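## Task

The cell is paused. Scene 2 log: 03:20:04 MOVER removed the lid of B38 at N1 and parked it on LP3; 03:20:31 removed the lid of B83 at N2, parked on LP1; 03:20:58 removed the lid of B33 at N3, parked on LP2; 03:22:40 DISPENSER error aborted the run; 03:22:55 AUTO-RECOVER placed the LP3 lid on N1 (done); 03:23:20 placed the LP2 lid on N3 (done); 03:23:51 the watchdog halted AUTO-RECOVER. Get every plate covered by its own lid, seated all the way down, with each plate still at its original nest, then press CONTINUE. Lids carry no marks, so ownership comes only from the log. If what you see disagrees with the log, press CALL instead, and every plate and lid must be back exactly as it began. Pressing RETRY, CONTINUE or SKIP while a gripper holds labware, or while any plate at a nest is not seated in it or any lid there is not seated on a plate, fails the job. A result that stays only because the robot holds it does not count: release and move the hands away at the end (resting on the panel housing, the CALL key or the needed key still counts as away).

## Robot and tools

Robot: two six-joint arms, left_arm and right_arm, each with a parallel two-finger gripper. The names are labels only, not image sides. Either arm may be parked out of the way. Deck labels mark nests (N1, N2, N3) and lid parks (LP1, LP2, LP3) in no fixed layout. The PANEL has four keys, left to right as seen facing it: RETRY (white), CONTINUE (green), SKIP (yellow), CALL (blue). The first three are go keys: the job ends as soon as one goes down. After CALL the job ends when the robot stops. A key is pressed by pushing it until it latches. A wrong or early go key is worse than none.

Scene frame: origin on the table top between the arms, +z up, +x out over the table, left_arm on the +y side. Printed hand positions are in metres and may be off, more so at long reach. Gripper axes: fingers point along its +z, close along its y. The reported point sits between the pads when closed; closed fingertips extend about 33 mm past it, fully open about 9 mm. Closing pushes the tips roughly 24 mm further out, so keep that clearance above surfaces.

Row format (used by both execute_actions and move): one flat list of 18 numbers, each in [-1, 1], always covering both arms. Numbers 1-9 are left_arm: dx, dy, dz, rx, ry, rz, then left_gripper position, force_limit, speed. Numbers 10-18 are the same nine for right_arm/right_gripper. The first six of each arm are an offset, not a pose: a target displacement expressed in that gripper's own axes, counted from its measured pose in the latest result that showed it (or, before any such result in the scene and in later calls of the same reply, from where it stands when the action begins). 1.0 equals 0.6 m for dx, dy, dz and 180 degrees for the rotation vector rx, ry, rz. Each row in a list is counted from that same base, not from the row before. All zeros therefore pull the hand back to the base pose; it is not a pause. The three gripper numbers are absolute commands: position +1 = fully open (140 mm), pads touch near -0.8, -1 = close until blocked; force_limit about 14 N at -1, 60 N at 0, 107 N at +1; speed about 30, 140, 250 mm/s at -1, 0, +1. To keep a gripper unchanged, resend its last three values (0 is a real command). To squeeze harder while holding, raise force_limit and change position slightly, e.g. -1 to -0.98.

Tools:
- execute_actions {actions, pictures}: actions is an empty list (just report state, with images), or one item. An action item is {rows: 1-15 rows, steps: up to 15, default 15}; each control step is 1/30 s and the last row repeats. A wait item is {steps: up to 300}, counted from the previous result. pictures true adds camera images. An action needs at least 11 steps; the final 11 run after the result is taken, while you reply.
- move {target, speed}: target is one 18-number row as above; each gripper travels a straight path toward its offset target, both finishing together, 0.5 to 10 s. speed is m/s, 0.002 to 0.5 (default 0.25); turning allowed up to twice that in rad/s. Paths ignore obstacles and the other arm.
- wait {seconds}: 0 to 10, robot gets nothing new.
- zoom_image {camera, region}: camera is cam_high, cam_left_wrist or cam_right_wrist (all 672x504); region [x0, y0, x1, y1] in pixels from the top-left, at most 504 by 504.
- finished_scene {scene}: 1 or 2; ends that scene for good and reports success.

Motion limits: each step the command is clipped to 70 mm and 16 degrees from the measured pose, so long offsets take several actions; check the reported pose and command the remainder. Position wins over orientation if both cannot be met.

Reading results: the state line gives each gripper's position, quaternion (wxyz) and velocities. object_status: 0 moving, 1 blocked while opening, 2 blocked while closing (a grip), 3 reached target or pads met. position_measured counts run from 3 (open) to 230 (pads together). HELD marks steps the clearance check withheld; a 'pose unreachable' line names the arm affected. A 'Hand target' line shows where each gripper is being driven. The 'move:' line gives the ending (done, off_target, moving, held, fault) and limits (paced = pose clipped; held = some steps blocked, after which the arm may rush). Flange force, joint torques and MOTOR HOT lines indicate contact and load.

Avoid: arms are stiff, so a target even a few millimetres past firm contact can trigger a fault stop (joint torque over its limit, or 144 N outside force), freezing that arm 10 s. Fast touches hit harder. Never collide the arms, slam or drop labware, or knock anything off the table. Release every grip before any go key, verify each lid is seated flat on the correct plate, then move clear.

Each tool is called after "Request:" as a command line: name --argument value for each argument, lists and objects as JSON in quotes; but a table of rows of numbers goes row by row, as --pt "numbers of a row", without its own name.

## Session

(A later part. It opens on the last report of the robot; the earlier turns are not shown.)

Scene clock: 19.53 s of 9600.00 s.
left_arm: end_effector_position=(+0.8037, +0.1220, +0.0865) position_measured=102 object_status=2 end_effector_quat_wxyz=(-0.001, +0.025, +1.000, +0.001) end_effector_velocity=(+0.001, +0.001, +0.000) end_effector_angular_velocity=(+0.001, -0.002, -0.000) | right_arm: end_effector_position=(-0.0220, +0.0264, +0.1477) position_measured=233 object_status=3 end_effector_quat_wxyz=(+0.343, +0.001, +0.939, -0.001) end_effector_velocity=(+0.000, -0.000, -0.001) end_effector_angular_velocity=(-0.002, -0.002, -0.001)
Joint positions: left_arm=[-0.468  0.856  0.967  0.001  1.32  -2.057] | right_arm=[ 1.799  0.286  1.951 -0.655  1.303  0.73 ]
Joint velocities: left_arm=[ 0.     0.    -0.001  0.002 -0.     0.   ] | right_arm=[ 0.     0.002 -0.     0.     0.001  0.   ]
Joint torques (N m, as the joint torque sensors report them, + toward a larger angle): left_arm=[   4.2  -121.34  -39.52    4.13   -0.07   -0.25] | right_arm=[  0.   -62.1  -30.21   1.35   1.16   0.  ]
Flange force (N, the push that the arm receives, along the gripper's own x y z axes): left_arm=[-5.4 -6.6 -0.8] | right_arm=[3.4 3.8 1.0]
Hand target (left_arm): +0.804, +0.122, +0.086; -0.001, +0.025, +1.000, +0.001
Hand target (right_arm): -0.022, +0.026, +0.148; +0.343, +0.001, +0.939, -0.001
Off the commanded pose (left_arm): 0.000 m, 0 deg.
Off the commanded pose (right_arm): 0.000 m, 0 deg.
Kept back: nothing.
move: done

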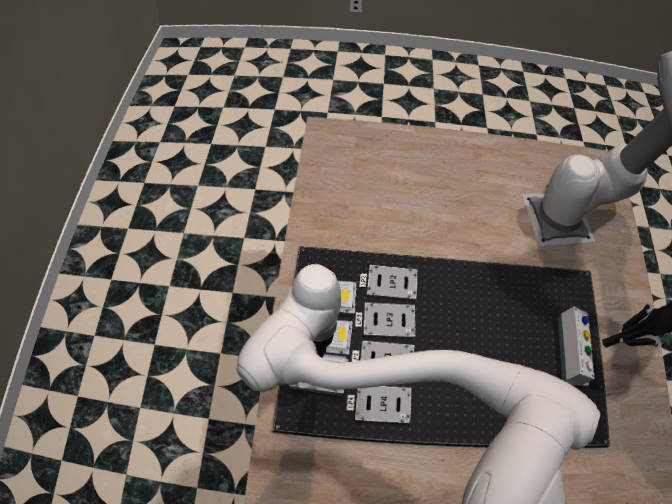

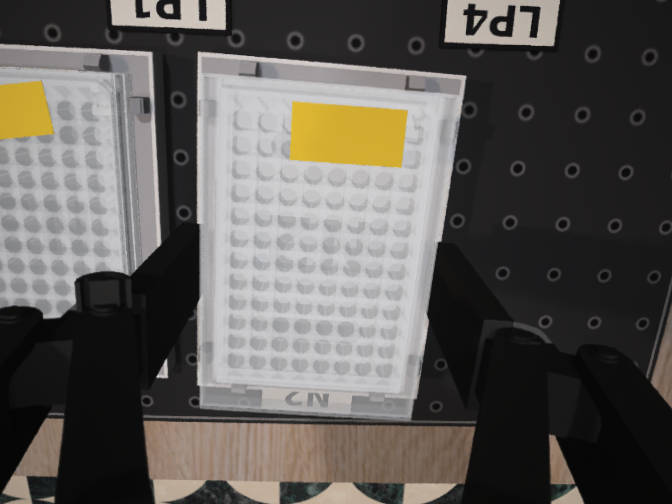

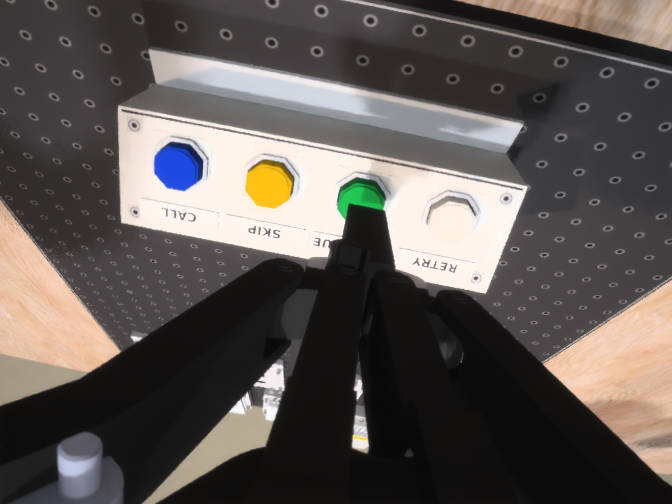

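Request:
move --target '[-0.002,0.0008,0.006,0,0,0,0.1,-0.6,-0.8, 0,0,0,0,0,0,-1,0,0]' --speed 0.02

Request:
move --target '[0,0,0.011,0,0,0,0.1,-0.6,-0.8, 0,0,0,0,0,0,-1,0,0]' --speed 0.015

Request:
zoom_image --camera "cam_left_wrist" --region '[180, 45, 280, 125]'

Request:
zoom_image --camera "cam_left_wrist" --region '[180, 350, 280, 430]'

Request:
zoom_image --camera "cam_left_wrist" --region '[340, 360, 440, 440]'

Scene clock: 21.97 s of 9600.00 s.
left_arm: end_effector_position=(+0.8050, +0.1225, +0.0829) position_measured=102 object_status=2 end_effector_quat_wxyz=(-0.001, +0.025, +1.000, +0.001) end_effector_velocity=(+0.000, +0.000, +0.000) end_effector_angular_velocity=(-0.001, -0.000, +0.001) | right_arm: end_effector_position=(-0.0220, +0.0264, +0.1477) position_measured=233 object_status=3 end_effector_quat_wxyz=(+0.343, +0.001, +0.939, -0.001) end_effector_velocity=(-0.000, +0.000, -0.000) end_effector_angular_velocity=(-0.000, +0.000, +0.001)
Joint positions: left_arm=[-0.467  0.86   0.967  0.001  1.317 -2.056] | right_arm=[ 1.799  0.286  1.951 -0.655  1.303  0.73 ]
Joint velocities: left_arm=[ 0. -0. -0. -0.  0.  0.] | right_arm=[ 0.     0.001 -0.    -0.    -0.001 -0.   ]
Joint torques (N m, as the joint torque sensors report them, + toward a larger angle): left_arm=[   1.77 -119.19  -40.17    4.87    0.01    0.14] | right_arm=[ -0.28 -63.5  -29.13   1.34   1.17   0.18]
Flange force (N, the push that the arm receives, along the gripper's own x y z axes): left_arm=[-0.3 -2.2 0.2] | right_arm=[5.3 7.2 -0.1]
Hand target (left_arm): +0.805, +0.122, +0.083; -0.001, +0.025, +1.000, +0.001
Hand target (right_arm): -0.022, +0.026, +0.148; +0.343, +0.001, +0.939, -0.001
Off the commanded pose (left_arm): 0.000 m, 0 deg.
Off the commanded pose (right_arm): 0.000 m, 0 deg.
Kept back: nothing.
move: done

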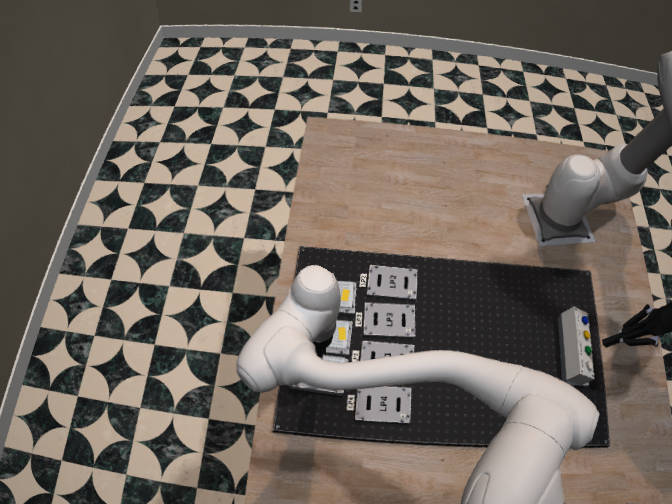

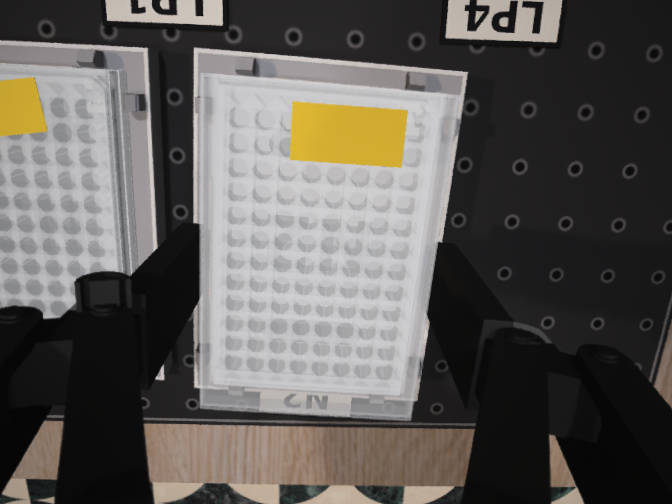

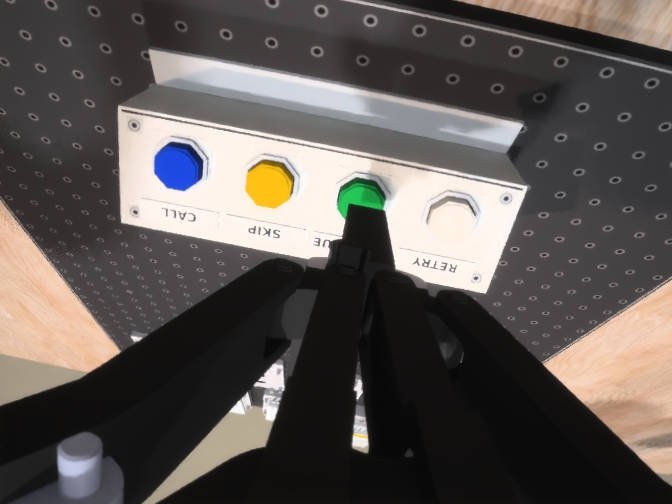

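Scene clock: 22.67 s of 9600.00 s.
left_arm: end_effector_position=(+0.8050, +0.1225, +0.0763) position_measured=102 object_status=2 end_effector_quat_wxyz=(-0.001, +0.025, +1.000, +0.001) end_effector_velocity=(+0.000, -0.000, +0.000) end_effector_angular_velocity=(-0.001, -0.001, +0.000) | right_arm: end_effector_position=(-0.0220, +0.0264, +0.1477) position_measured=233 object_status=3 end_effector_quat_wxyz=(+0.343, +0.001, +0.939, -0.001) end_effector_velocity=(-0.000, +0.001, +0.000) end_effector_angular_velocity=(+0.001, +0.000, +0.000)
Joint positions: left_arm=[-0.467  0.863  0.974  0.001  1.307 -2.056] | right_arm=[ 1.799  0.286  1.951 -0.655  1.303  0.73 ]
Joint velocities: left_arm=[-0.    -0.    -0.001 -0.    -0.    -0.   ] | right_arm=[ 0.    -0.    -0.001 -0.    -0.     0.   ]
Joint torques (N m, as the joint torque sensors report them, + toward a larger angle): left_arm=[   1.93 -117.98  -38.91    4.37   -0.18    0.21] | right_arm=[ -0.78 -63.17 -30.16   1.39   1.24   0.11]
Flange force (N, the push that the arm receives, along the gripper's own x y z axes): left_arm=[-2.2 -3.7 -1.1] | right_arm=[5.0 4.4 0.4]
Hand target (left_arm): +0.805, +0.123, +0.076; -0.001, +0.025, +1.000, +0.001
Hand target (right_arm): -0.022, +0.026, +0.148; +0.343, +0.001, +0.939, -0.001
Off the commanded pose (left_arm): 0.000 m, 0 deg.
Off the commanded pose (right_arm): 0.000 m, 0 deg.
Kept back: nothing.
move: done

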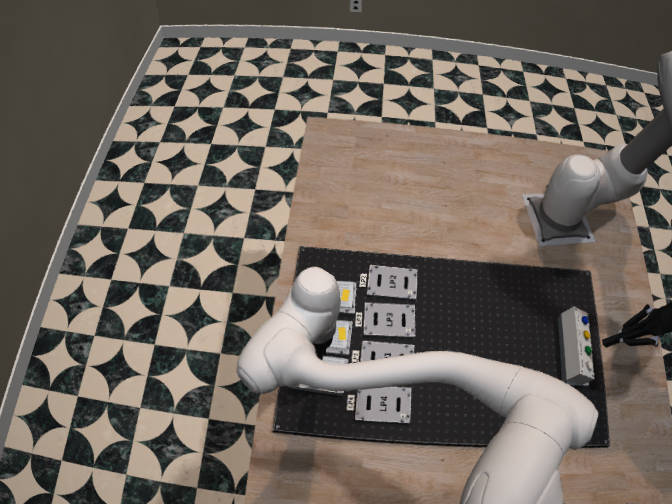

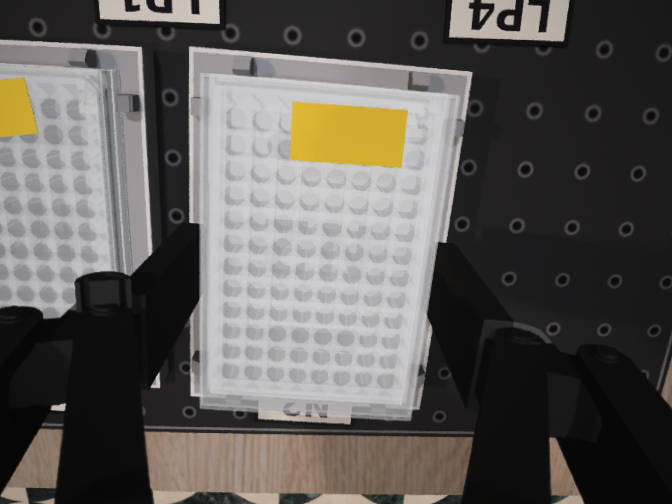

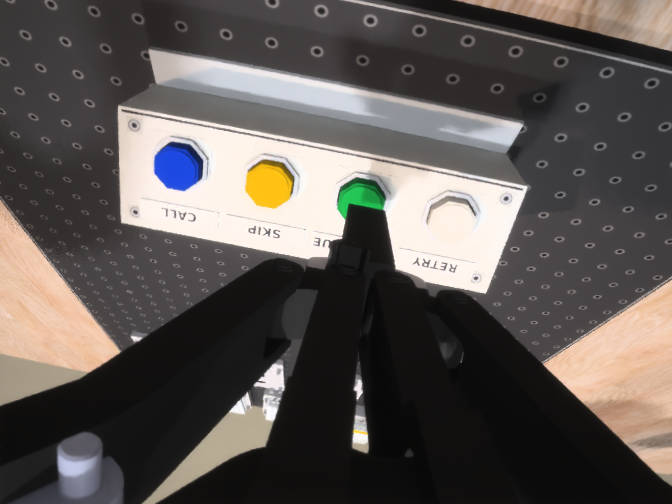

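Region (180, 45, 280, 125) of cam_left_wrist's 672x504 image, scaled by 5.040, with more detail than that image has; it fills the top 403 rows of this view, and the rest is white.

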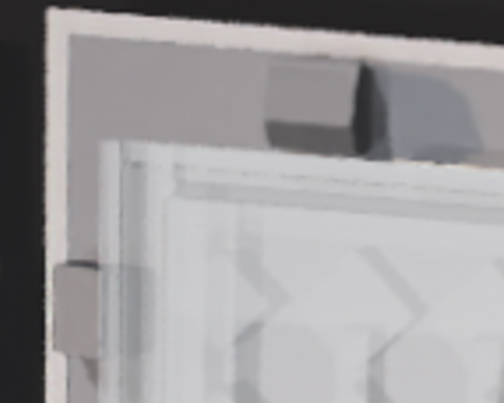

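Region (180, 350, 280, 430) of cam_left_wrist's 672x504 image, scaled by 5.040, with more detail than that image has; it fills the top 403 rows of this view, and the rest is white.

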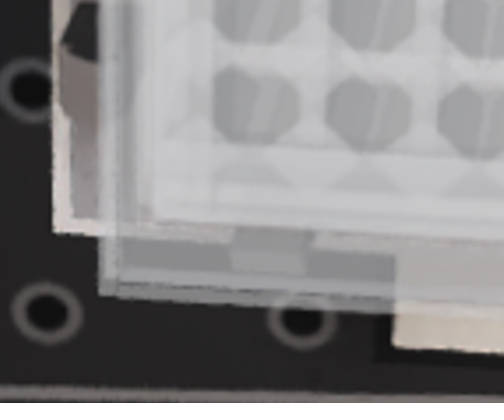

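Region (340, 360, 440, 440) of cam_left_wrist's 672x504 image, scaled by 5.040, with more detail than that image has; it fills the top 403 rows of this view, and the rest is white.

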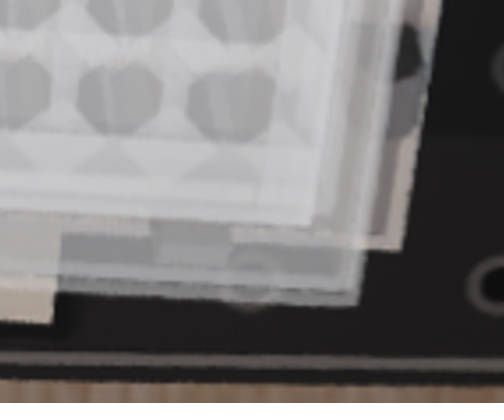

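Alignment looks good and there is no contact yet. Going down another 3.5 mm.

Request:
move --target '[0,0,0.006,0,0,0,0.1,-0.6,-0.8, 0,0,0,0,0,0,-1,0,0]' --speed 0.01

Scene clock: 23.60 s of 9600.00 s.
left_arm: end_effector_position=(+0.8050, +0.1225, +0.0727) position_measured=102 object_status=2 end_effector_quat_wxyz=(-0.001, +0.025, +1.000, +0.001) end_effector_velocity=(-0.001, +0.000, -0.000) end_effector_angular_velocity=(+0.001, +0.001, -0.000) | right_arm: end_effector_position=(-0.0220, +0.0264, +0.1477) position_measured=233 object_status=3 end_effector_quat_wxyz=(+0.343, +0.001, +0.939, -0.001) end_effector_velocity=(-0.000, +0.000, -0.000) end_effector_angular_velocity=(+0.000, +0.000, +0.001)
Joint positions: left_arm=[-0.467  0.865  0.977  0.001  1.302 -2.056] | right_arm=[ 1.799  0.286  1.951 -0.655  1.303  0.73 ]
Joint velocities: left_arm=[-0.    -0.     0.001  0.     0.     0.   ] | right_arm=[ 0.     0.    -0.    -0.    -0.001 -0.   ]
Joint torques (N m, as the joint torque sensors report them, + toward a larger angle): left_arm=[   3.65 -118.77  -38.83    4.62    0.      0.09] | right_arm=[  0.27 -63.75 -28.98   1.4    1.24  -0.03]
Flange force (N, the push that the arm receives, along the gripper's own x y z axes): left_arm=[-2.1 -5.3 -0.7] | right_arm=[4.7 7.5 0.2]
Hand target (left_arm): +0.805, +0.123, +0.073; -0.001, +0.025, +1.000, +0.001
Hand target (right_arm): -0.022, +0.026, +0.148; +0.343, +0.001, +0.939, -0.001
Off the commanded pose (left_arm): 0.000 m, 0 deg.
Off the commanded pose (right_arm): 0.000 m, 0 deg.
Kept back: nothing.
move: done

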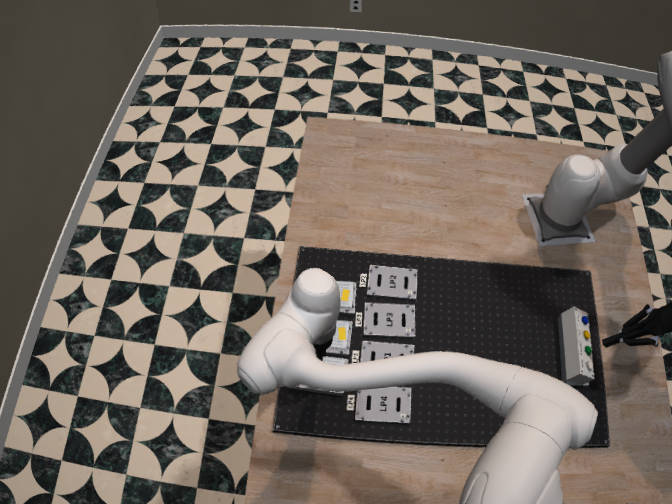

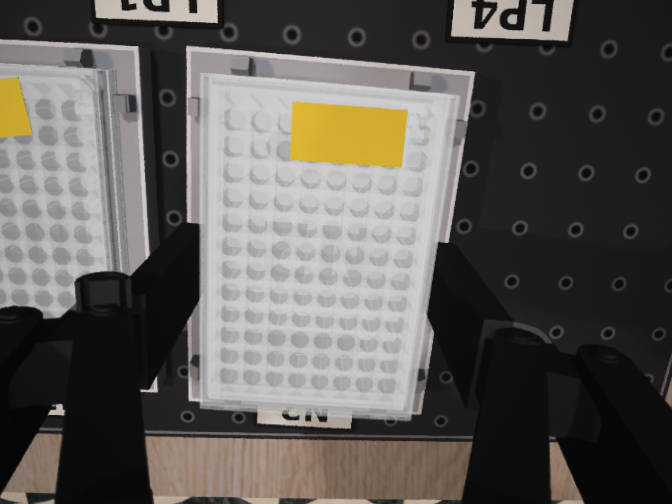

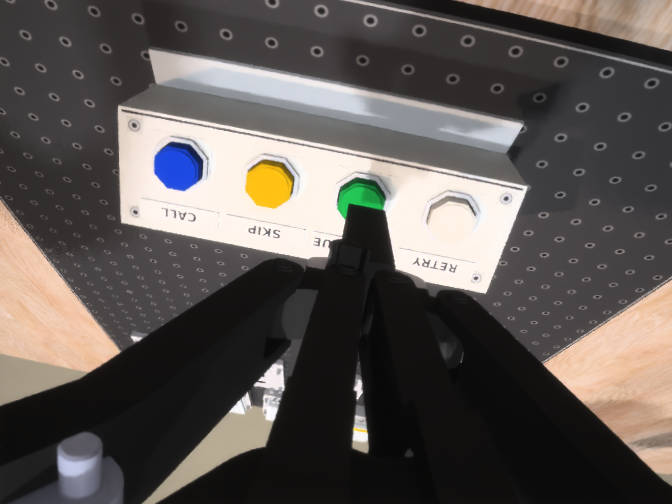

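Request:
move --target '[0,0,0.003,0,0,0,0.1,-0.6,-0.8, 0.007,-0.002,0.03,0,0,0,-1,0,0]' --speed 0.04

Scene clock: 24.83 s of 9600.00 s.
left_arm: end_effector_position=(+0.8050, +0.1225, +0.0710) position_measured=102 object_status=2 end_effector_quat_wxyz=(-0.001, +0.025, +1.000, +0.001) end_effector_velocity=(-0.000, +0.000, +0.001) end_effector_angular_velocity=(+0.000, -0.001, -0.000) | right_arm: end_effector_position=(-0.0136, +0.0252, +0.1312) position_measured=233 object_status=3 end_effector_quat_wxyz=(+0.343, +0.001, +0.939, -0.001) end_effector_velocity=(+0.000, -0.001, +0.000) end_effector_angular_velocity=(-0.000, -0.001, -0.000)
Joint positions: left_arm=[-0.467  0.866  0.978  0.001  1.3   -2.056] | right_arm=[ 1.787  0.297  1.973 -0.666  1.271  0.744]
Joint velocities: left_arm=[-0.    -0.002  0.001  0.001 -0.    -0.   ] | right_arm=[-0.    -0.001  0.002 -0.     0.     0.   ]
Joint torques (N m, as the joint torque sensors report them, + toward a larger angle): left_arm=[   3.49 -104.53  -32.2     4.48   -1.35    0.43] | right_arm=[ -1.3  -63.46 -28.76   1.21   1.22   0.15]
Flange force (N, the push that the arm receives, along the gripper's own x y z axes): left_arm=[-0.7 -4.6 -16.6] | right_arm=[5.7 4.3 -0.5]
Hand target (left_arm): +0.805, +0.123, +0.071; -0.001, +0.025, +1.000, +0.001
Hand target (right_arm): -0.014, +0.025, +0.131; +0.343, +0.001, +0.939, -0.001
Off the commanded pose (left_arm): 0.000 m, 0 deg.
Off the commanded pose (right_arm): 0.000 m, 0 deg.
Kept back: nothing.
move: done

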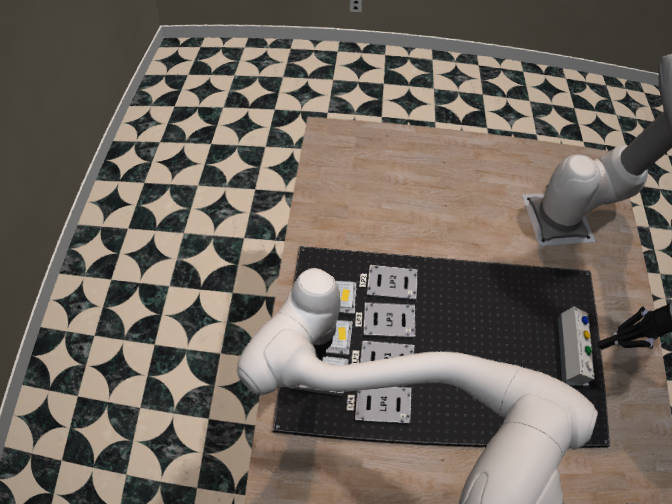

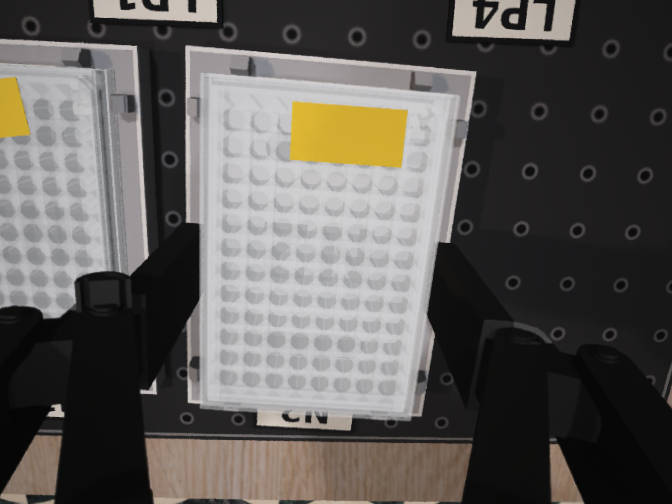

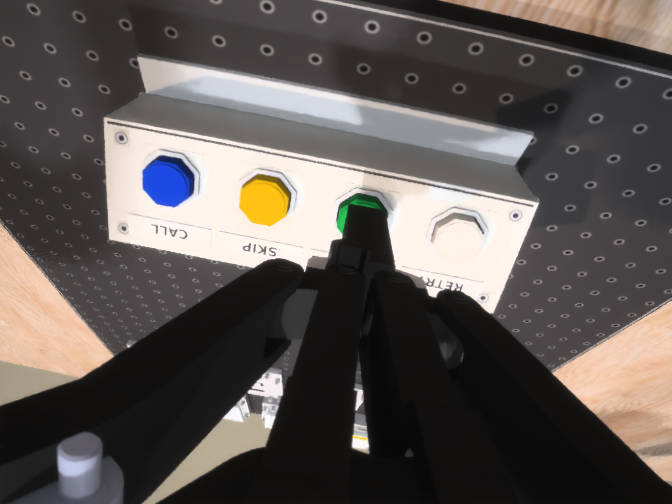

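Request:
move --target '[0,0,-0.001,0,0,0,0.4,-0.6,-0.5, 0,0,0,0,0,0,-1,0,0]'

Request:
move --target '[0,0,-0.05,0,0,0,0.4,-0.6,-0.5, 0,0,0,0,0,0,-1,0,0]' --speed 0.1

Request:
move --target '[0.165,-0.2,-0.12,0,-0.14,0,0.4,-0.6,-0.5, 0,0,0.025,0,0,0,-1,0,0]' --speed 0.25

Scene clock: 26.30 s of 9600.00 s.
left_arm: end_effector_position=(+0.8050, +0.1225, +0.0716) position_measured=78 object_status=3 end_effector_quat_wxyz=(-0.001, +0.025, +1.000, +0.001) end_effector_velocity=(-0.001, -0.000, -0.000) end_effector_angular_velocity=(+0.001, +0.001, -0.001) | right_arm: end_effector_position=(-0.0136, +0.0252, +0.1312) position_measured=233 object_status=3 end_effector_quat_wxyz=(+0.343, +0.001, +0.939, -0.001) end_effector_velocity=(-0.000, -0.000, -0.001) end_effector_angular_velocity=(-0.001, -0.000, +0.000)
Joint positions: left_arm=[-0.467  0.865  0.978  0.001  1.301 -2.056] | right_arm=[ 1.787  0.297  1.973 -0.666  1.271  0.744]
Joint velocities: left_arm=[-0.001 -0.     0.001  0.    -0.     0.   ] | right_arm=[ 0.     0.001  0.     0.    -0.001  0.   ]
Joint torques (N m, as the joint torque sensors report them, + toward a larger angle): left_arm=[   2.76 -122.08  -39.19    4.21    0.03   -0.08] | right_arm=[ -0.94 -62.64 -29.39   1.3    1.23   0.16]
Flange force (N, the push that the arm receives, along the gripper's own x y z axes): left_arm=[-7.0 -6.6 1.2] | right_arm=[4.6 3.3 0.6]
Hand target (left_arm): +0.805, +0.123, +0.072; -0.001, +0.025, +1.000, +0.001
Hand target (right_arm): -0.014, +0.025, +0.131; +0.343, +0.001, +0.939, -0.001
Off the commanded pose (left_arm): 0.000 m, 0 deg.
Off the commanded pose (right_arm): 0.000 m, 0 deg.
Kept back: nothing.
move: done

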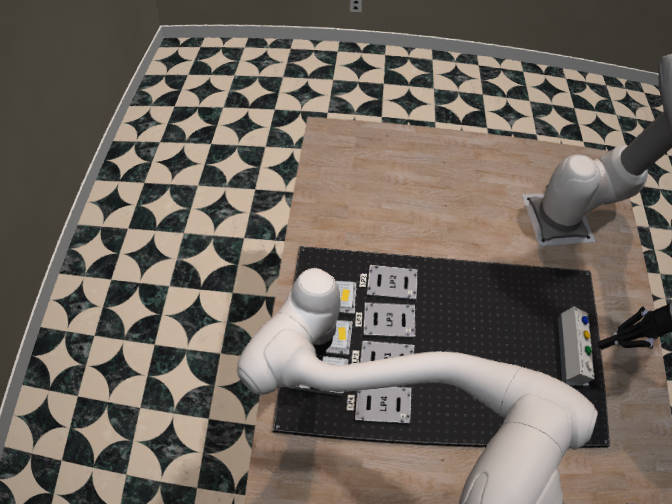

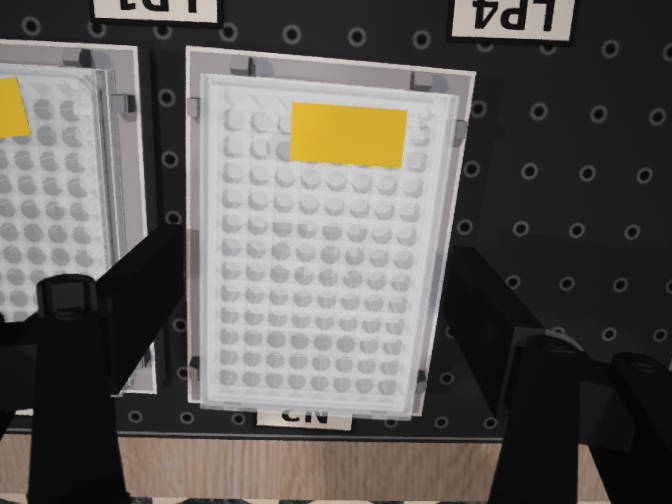

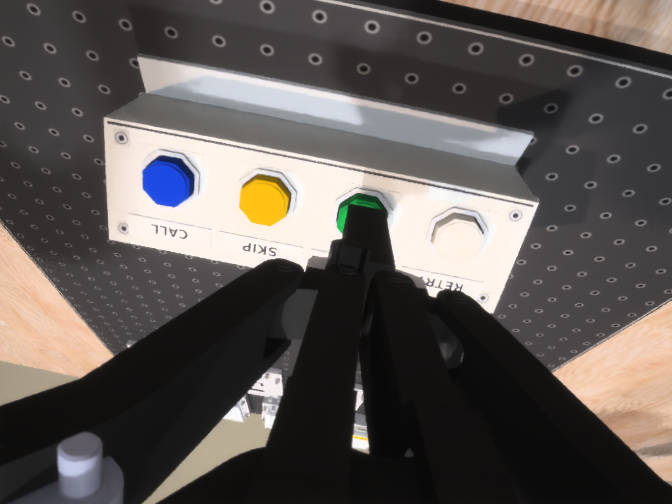

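Scene clock: 27.00 s of 9600.00 s.
left_arm: end_effector_position=(+0.8051, +0.1225, +0.1016) position_measured=78 object_status=3 end_effector_quat_wxyz=(-0.001, +0.025, +1.000, +0.001) end_effector_velocity=(+0.000, -0.000, +0.001) end_effector_angular_velocity=(-0.000, -0.001, -0.000) | right_arm: end_effector_position=(-0.0136, +0.0252, +0.1312) position_measured=233 object_status=3 end_effector_quat_wxyz=(+0.343, +0.001, +0.939, -0.001) end_effector_velocity=(-0.000, +0.000, +0.000) end_effector_angular_velocity=(+0.002, +0.002, +0.001)
Joint positions: left_arm=[-0.467  0.851  0.949  0.001  1.343 -2.056] | right_arm=[ 1.787  0.297  1.973 -0.666  1.271  0.744]
Joint velocities: left_arm=[-0.    -0.    -0.001  0.     0.    -0.   ] | right_arm=[ 0.    -0.001  0.    -0.    -0.002  0.   ]
Joint torques (N m, as the joint torque sensors report them, + toward a larger angle): left_arm=[   0.23 -119.69  -40.23    4.75   -0.07    0.04] | right_arm=[ -0.6  -62.81 -29.2    1.28   1.29   0.3 ]
Flange force (N, the push that the arm receives, along the gripper's own x y z axes): left_arm=[-2.9 -1.5 -0.8] | right_arm=[3.9 3.8 0.4]
Hand target (left_arm): +0.805, +0.122, +0.102; -0.001, +0.025, +1.000, +0.001
Hand target (right_arm): -0.014, +0.025, +0.131; +0.343, +0.001, +0.939, -0.001
Off the commanded pose (left_arm): 0.000 m, 0 deg.
Off the commanded pose (right_arm): 0.000 m, 0 deg.
Kept back: nothing.
move: done

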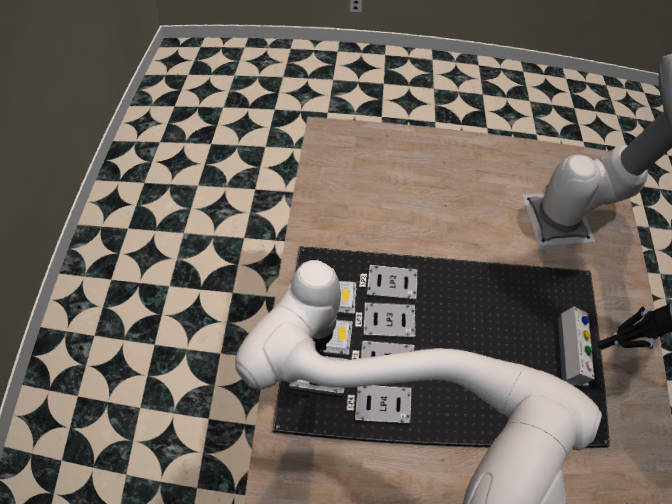

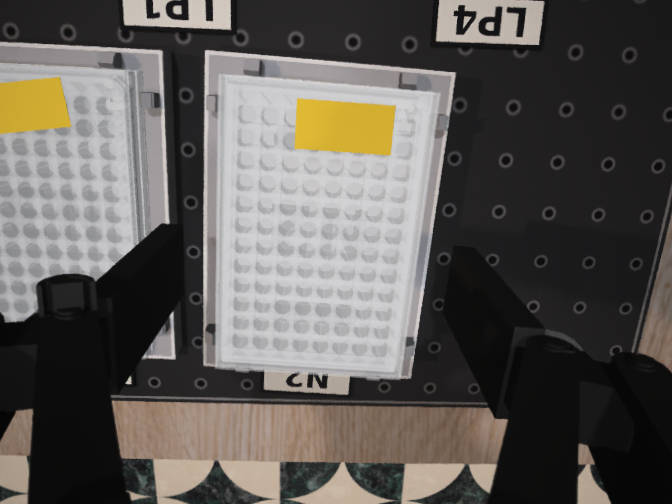

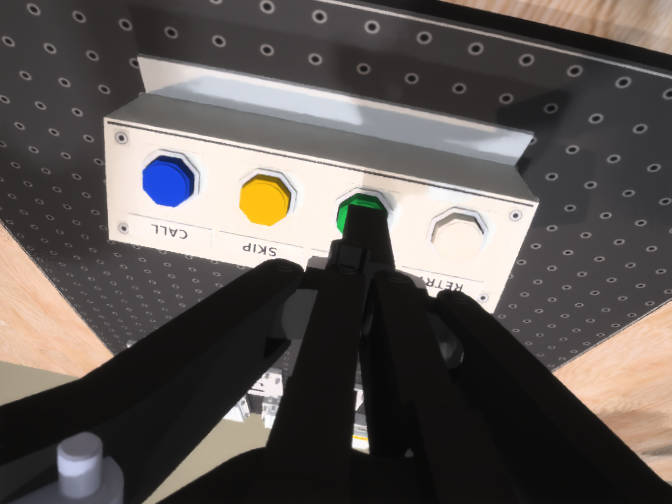

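Scene clock: 28.23 s of 9600.00 s.
left_arm: end_effector_position=(+0.7001, +0.0079, +0.1730) position_measured=78 object_status=3 end_effector_quat_wxyz=(+0.217, +0.024, +0.976, -0.005) end_effector_velocity=(-0.001, -0.001, -0.001) end_effector_angular_velocity=(+0.001, +0.000, -0.001) | right_arm: end_effector_position=(-0.0039, +0.0252, +0.1197) position_measured=233 object_status=3 end_effector_quat_wxyz=(+0.343, +0.001, +0.939, -0.001) end_effector_velocity=(-0.000, +0.001, -0.000) end_effector_angular_velocity=(+0.001, +0.000, +0.000)
Joint positions: left_arm=[-0.719  0.594  1.327  0.368  0.921 -2.487] | right_arm=[ 1.773  0.305  1.989 -0.677  1.245  0.75 ]
Joint velocities: left_arm=[-0.001  0.001  0.     0.    -0.    -0.001] | right_arm=[ 0.     0.    -0.001 -0.    -0.    -0.   ]
Joint torques (N m, as the joint torque sensors report them, + toward a larger angle): left_arm=[  4.97 -98.97 -39.22   4.74  -0.66  -0.16] | right_arm=[  0.53 -63.52 -28.07   1.16   1.21   0.19]
Flange force (N, the push that the arm receives, along the gripper's own x y z axes): left_arm=[-0.3 -7.0 -0.8] | right_arm=[3.9 6.2 1.7]
Hand target (left_arm): +0.700, +0.008, +0.173; +0.217, +0.024, +0.976, -0.005
Hand target (right_arm): -0.004, +0.025, +0.120; +0.343, +0.001, +0.939, -0.001
Off the commanded pose (left_arm): 0.001 m, 0 deg.
Off the commanded pose (right_arm): 0.000 m, 0 deg.
Kept back: nothing.
move: done

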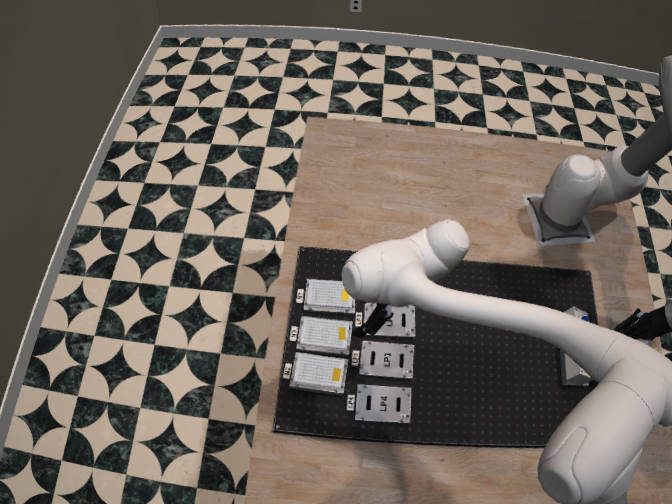

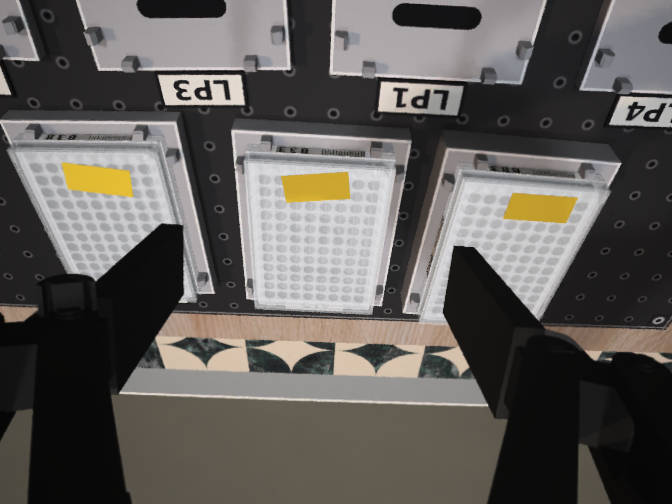

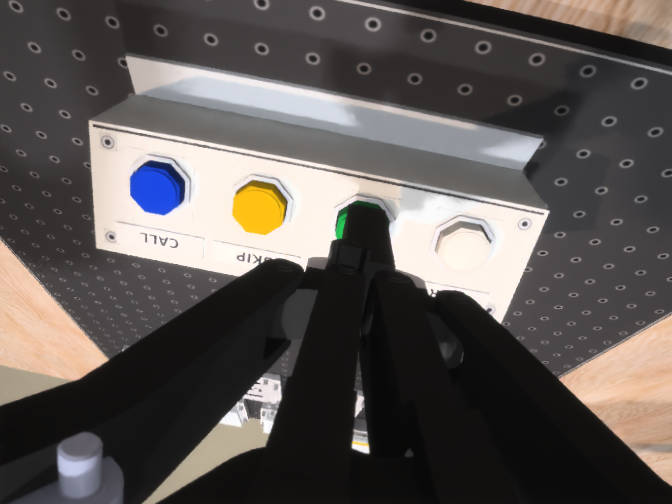

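Request:
zoom_image --camera "cam_left_wrist" --region '[0, 105, 220, 315]'

Request:
zoom_image --camera "cam_left_wrist" --region '[30, 120, 110, 160]'

Request:
zoom_image --camera "cam_left_wrist" --region '[225, 115, 435, 325]'

Request:
zoom_image --camera "cam_left_wrist" --region '[400, 125, 630, 335]'

Request:
zoom_image --camera "cam_high" --region '[280, 270, 370, 400]'

Region (0, 105, 220, 315) of cam_left_wrist's 672x504 image, scaled by 2.291, with more detail than that image has; it fills the top 481 rows of this view, and the rest is white.

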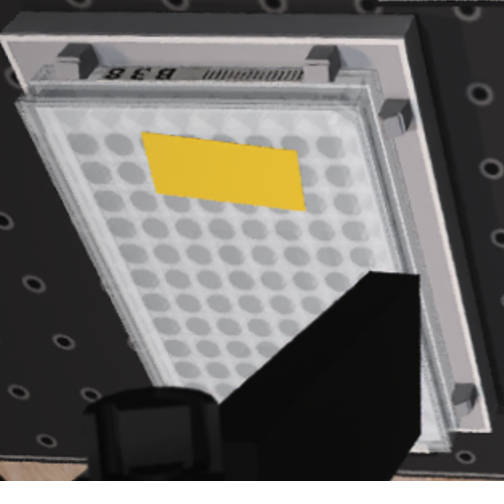

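Region (30, 120, 110, 160) of cam_left_wrist's 672x504 image, scaled by 6.300, with more detail than that image has.

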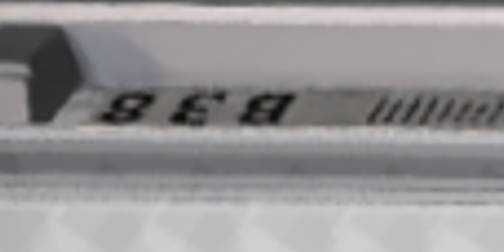

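Region (225, 115, 435, 325) of cam_left_wrist's 672x504 image, scaled by 2.400, with more detail than that image has.

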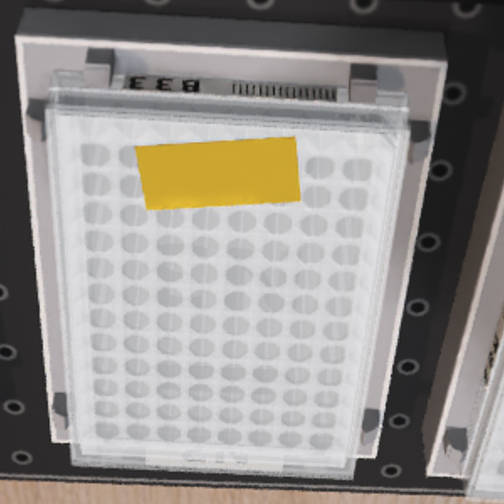

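Region (400, 125, 630, 335) of cam_left_wrist's 672x504 image, scaled by 2.191, with more detail than that image has; it fills the top 460 rows of this view, and the rest is white.

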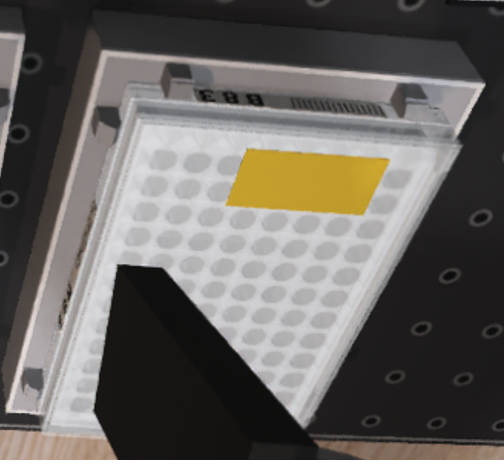

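Region (280, 270, 370, 400) of cam_high's 672x504 image, scaled by 3.877, with more detail than that image has; it fills the left 349 columns of this view, and the rest is white.

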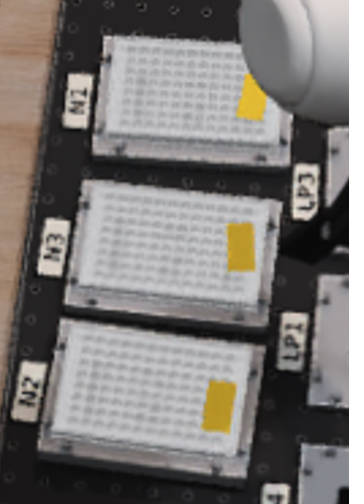

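All three plate labels match the log and all lids are down. Pressing CONTINUE.

Request:
move --target '[0,0,0,0,0,0,0.4,-0.6,-0.5, -0.003,-0.0015,0.022,0,0,0,-1,0,0]' --speed 0.03

Scene clock: 30.03 s of 9600.00 s.
left_arm: end_effector_position=(+0.7000, +0.0078, +0.1731) position_measured=78 object_status=3 end_effector_quat_wxyz=(+0.217, +0.024, +0.976, -0.005) end_effector_velocity=(-0.001, +0.001, -0.002) end_effector_angular_velocity=(+0.002, +0.002, +0.000) | right_arm: end_effector_position=(+0.0060, +0.0243, +0.1108) position_measured=233 object_status=3 end_effector_quat_wxyz=(+0.343, +0.001, +0.939, -0.001) end_effector_velocity=(+0.000, -0.000, -0.000) end_effector_angular_velocity=(-0.002, -0.001, -0.001)
Joint positions: left_arm=[-0.719  0.594  1.327  0.368  0.921 -2.487] | right_arm=[ 1.758  0.309  2.005 -0.689  1.223  0.754]
Joint velocities: left_arm=[ 0.    -0.     0.003 -0.     0.     0.   ] | right_arm=[-0.     0.     0.    -0.     0.001 -0.   ]
Joint torques (N m, as the joint torque sensors report them, + toward a larger angle): left_arm=[  2.48 -99.33 -38.73   5.    -0.77   0.3 ] | right_arm=[ -0.98 -63.49 -28.12   1.21   1.14  -0.06]
Flange force (N, the push that the arm receives, along the gripper's own x y z axes): left_arm=[-2.7 -5.8 0.2] | right_arm=[6.1 4.0 1.2]
Hand target (left_arm): +0.700, +0.008, +0.173; +0.217, +0.024, +0.976, -0.005
Hand target (right_arm): +0.006, +0.024, +0.111; +0.343, +0.001, +0.939, -0.001
Off the commanded pose (left_arm): 0.000 m, 0 deg.
Off the commanded pose (right_arm): 0.000 m, 0 deg.
Kept back: nothing.
move: done

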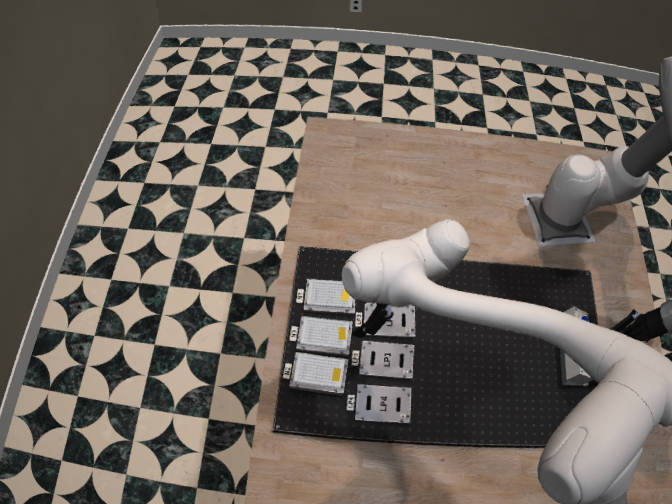

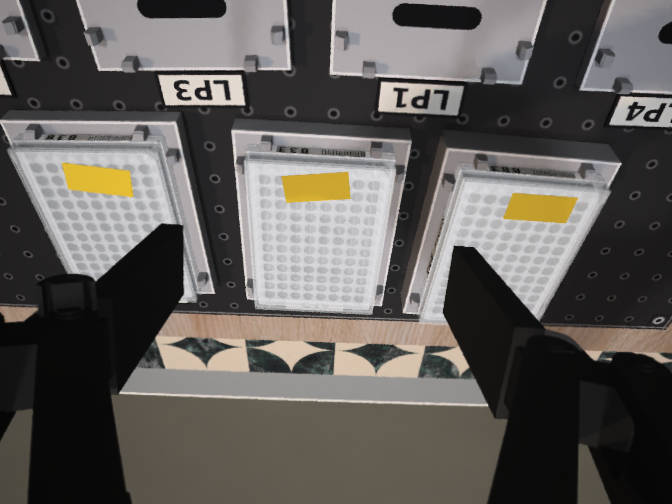

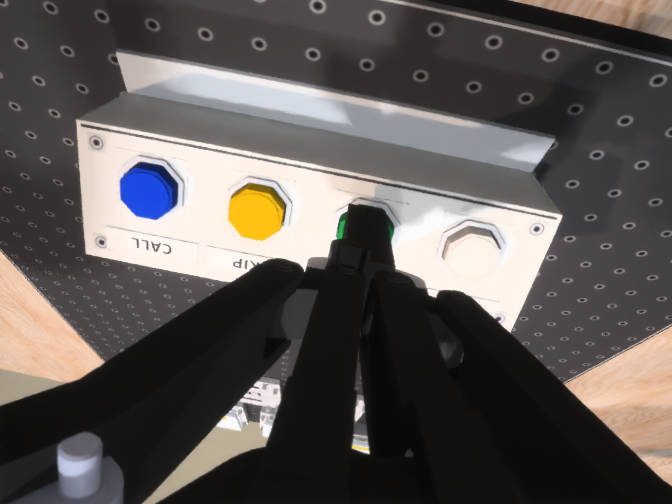

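Request:
move --target '[0,0,0,0,0,0,0.4,-0.6,-0.5, -0.003,0,0.007,0,0,0,-1,0,0]' --speed 0.015

Scene clock: 30.97 s of 9600.00 s.
left_arm: end_effector_position=(+0.7001, +0.0079, +0.1731) position_measured=78 object_status=3 end_effector_quat_wxyz=(+0.217, +0.024, +0.976, -0.005) end_effector_velocity=(-0.000, +0.000, +0.000) end_effector_angular_velocity=(-0.000, +0.000, +0.000) | right_arm: end_effector_position=(+0.0101, +0.0243, +0.1087) position_measured=233 object_status=3 end_effector_quat_wxyz=(+0.343, +0.001, +0.939, -0.001) end_effector_velocity=(+0.000, -0.000, +0.000) end_effector_angular_velocity=(+0.000, -0.000, +0.000)
Joint positions: left_arm=[-0.719  0.594  1.327  0.368  0.921 -2.487] | right_arm=[ 1.752  0.309  2.01  -0.693  1.216  0.754]
Joint velocities: left_arm=[ 0. -0.  0.  0.  0. -0.] | right_arm=[-0.    -0.001  0.001 -0.    -0.    -0.   ]
Joint torques (N m, as the joint torque sensors report them, + toward a larger angle): left_arm=[  1.14 -99.67 -38.53   4.55  -0.7    0.15] | right_arm=[ -2.07 -61.61 -26.31   0.47   1.41   0.1 ]
Flange force (N, the push that the arm receives, along the gripper's own x y z axes): left_arm=[-4.4 -5.5 0.8] | right_arm=[5.2 4.0 -3.2]
Hand target (left_arm): +0.700, +0.008, +0.173; +0.217, +0.024, +0.976, -0.005
Hand target (right_arm): +0.010, +0.024, +0.109; +0.343, +0.001, +0.939, -0.001
Off the commanded pose (left_arm): 0.000 m, 0 deg.
Off the commanded pose (right_arm): 0.000 m, 0 deg.
Kept back: nothing.
move: done

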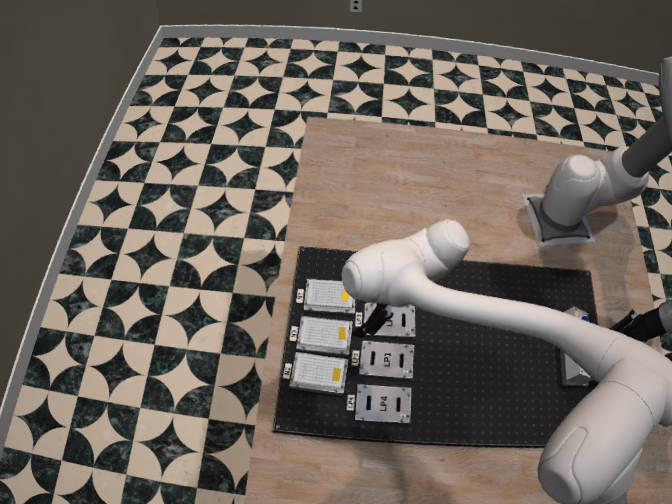

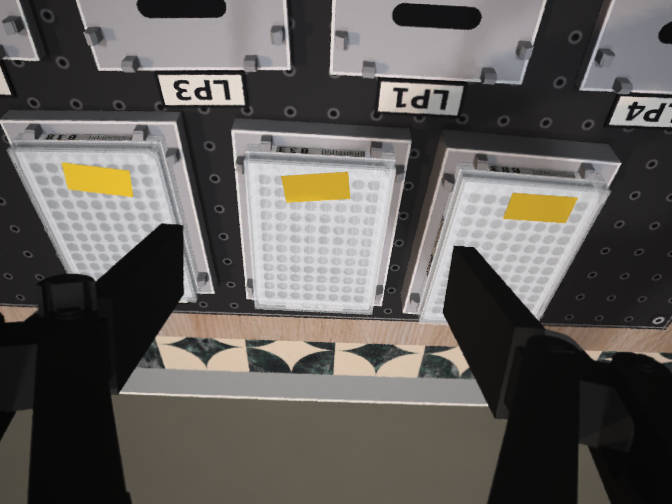

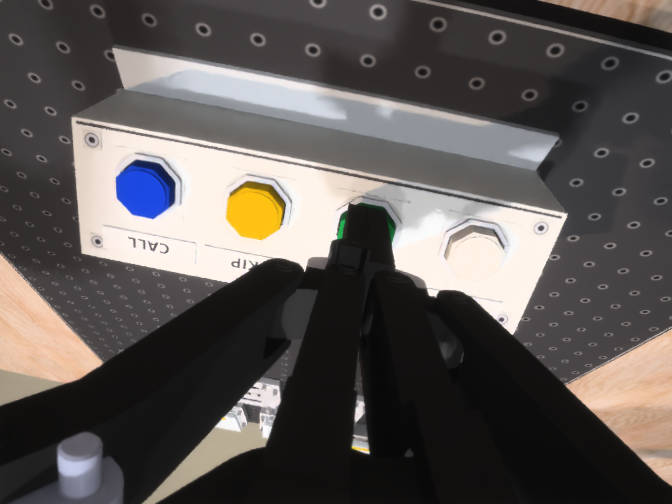

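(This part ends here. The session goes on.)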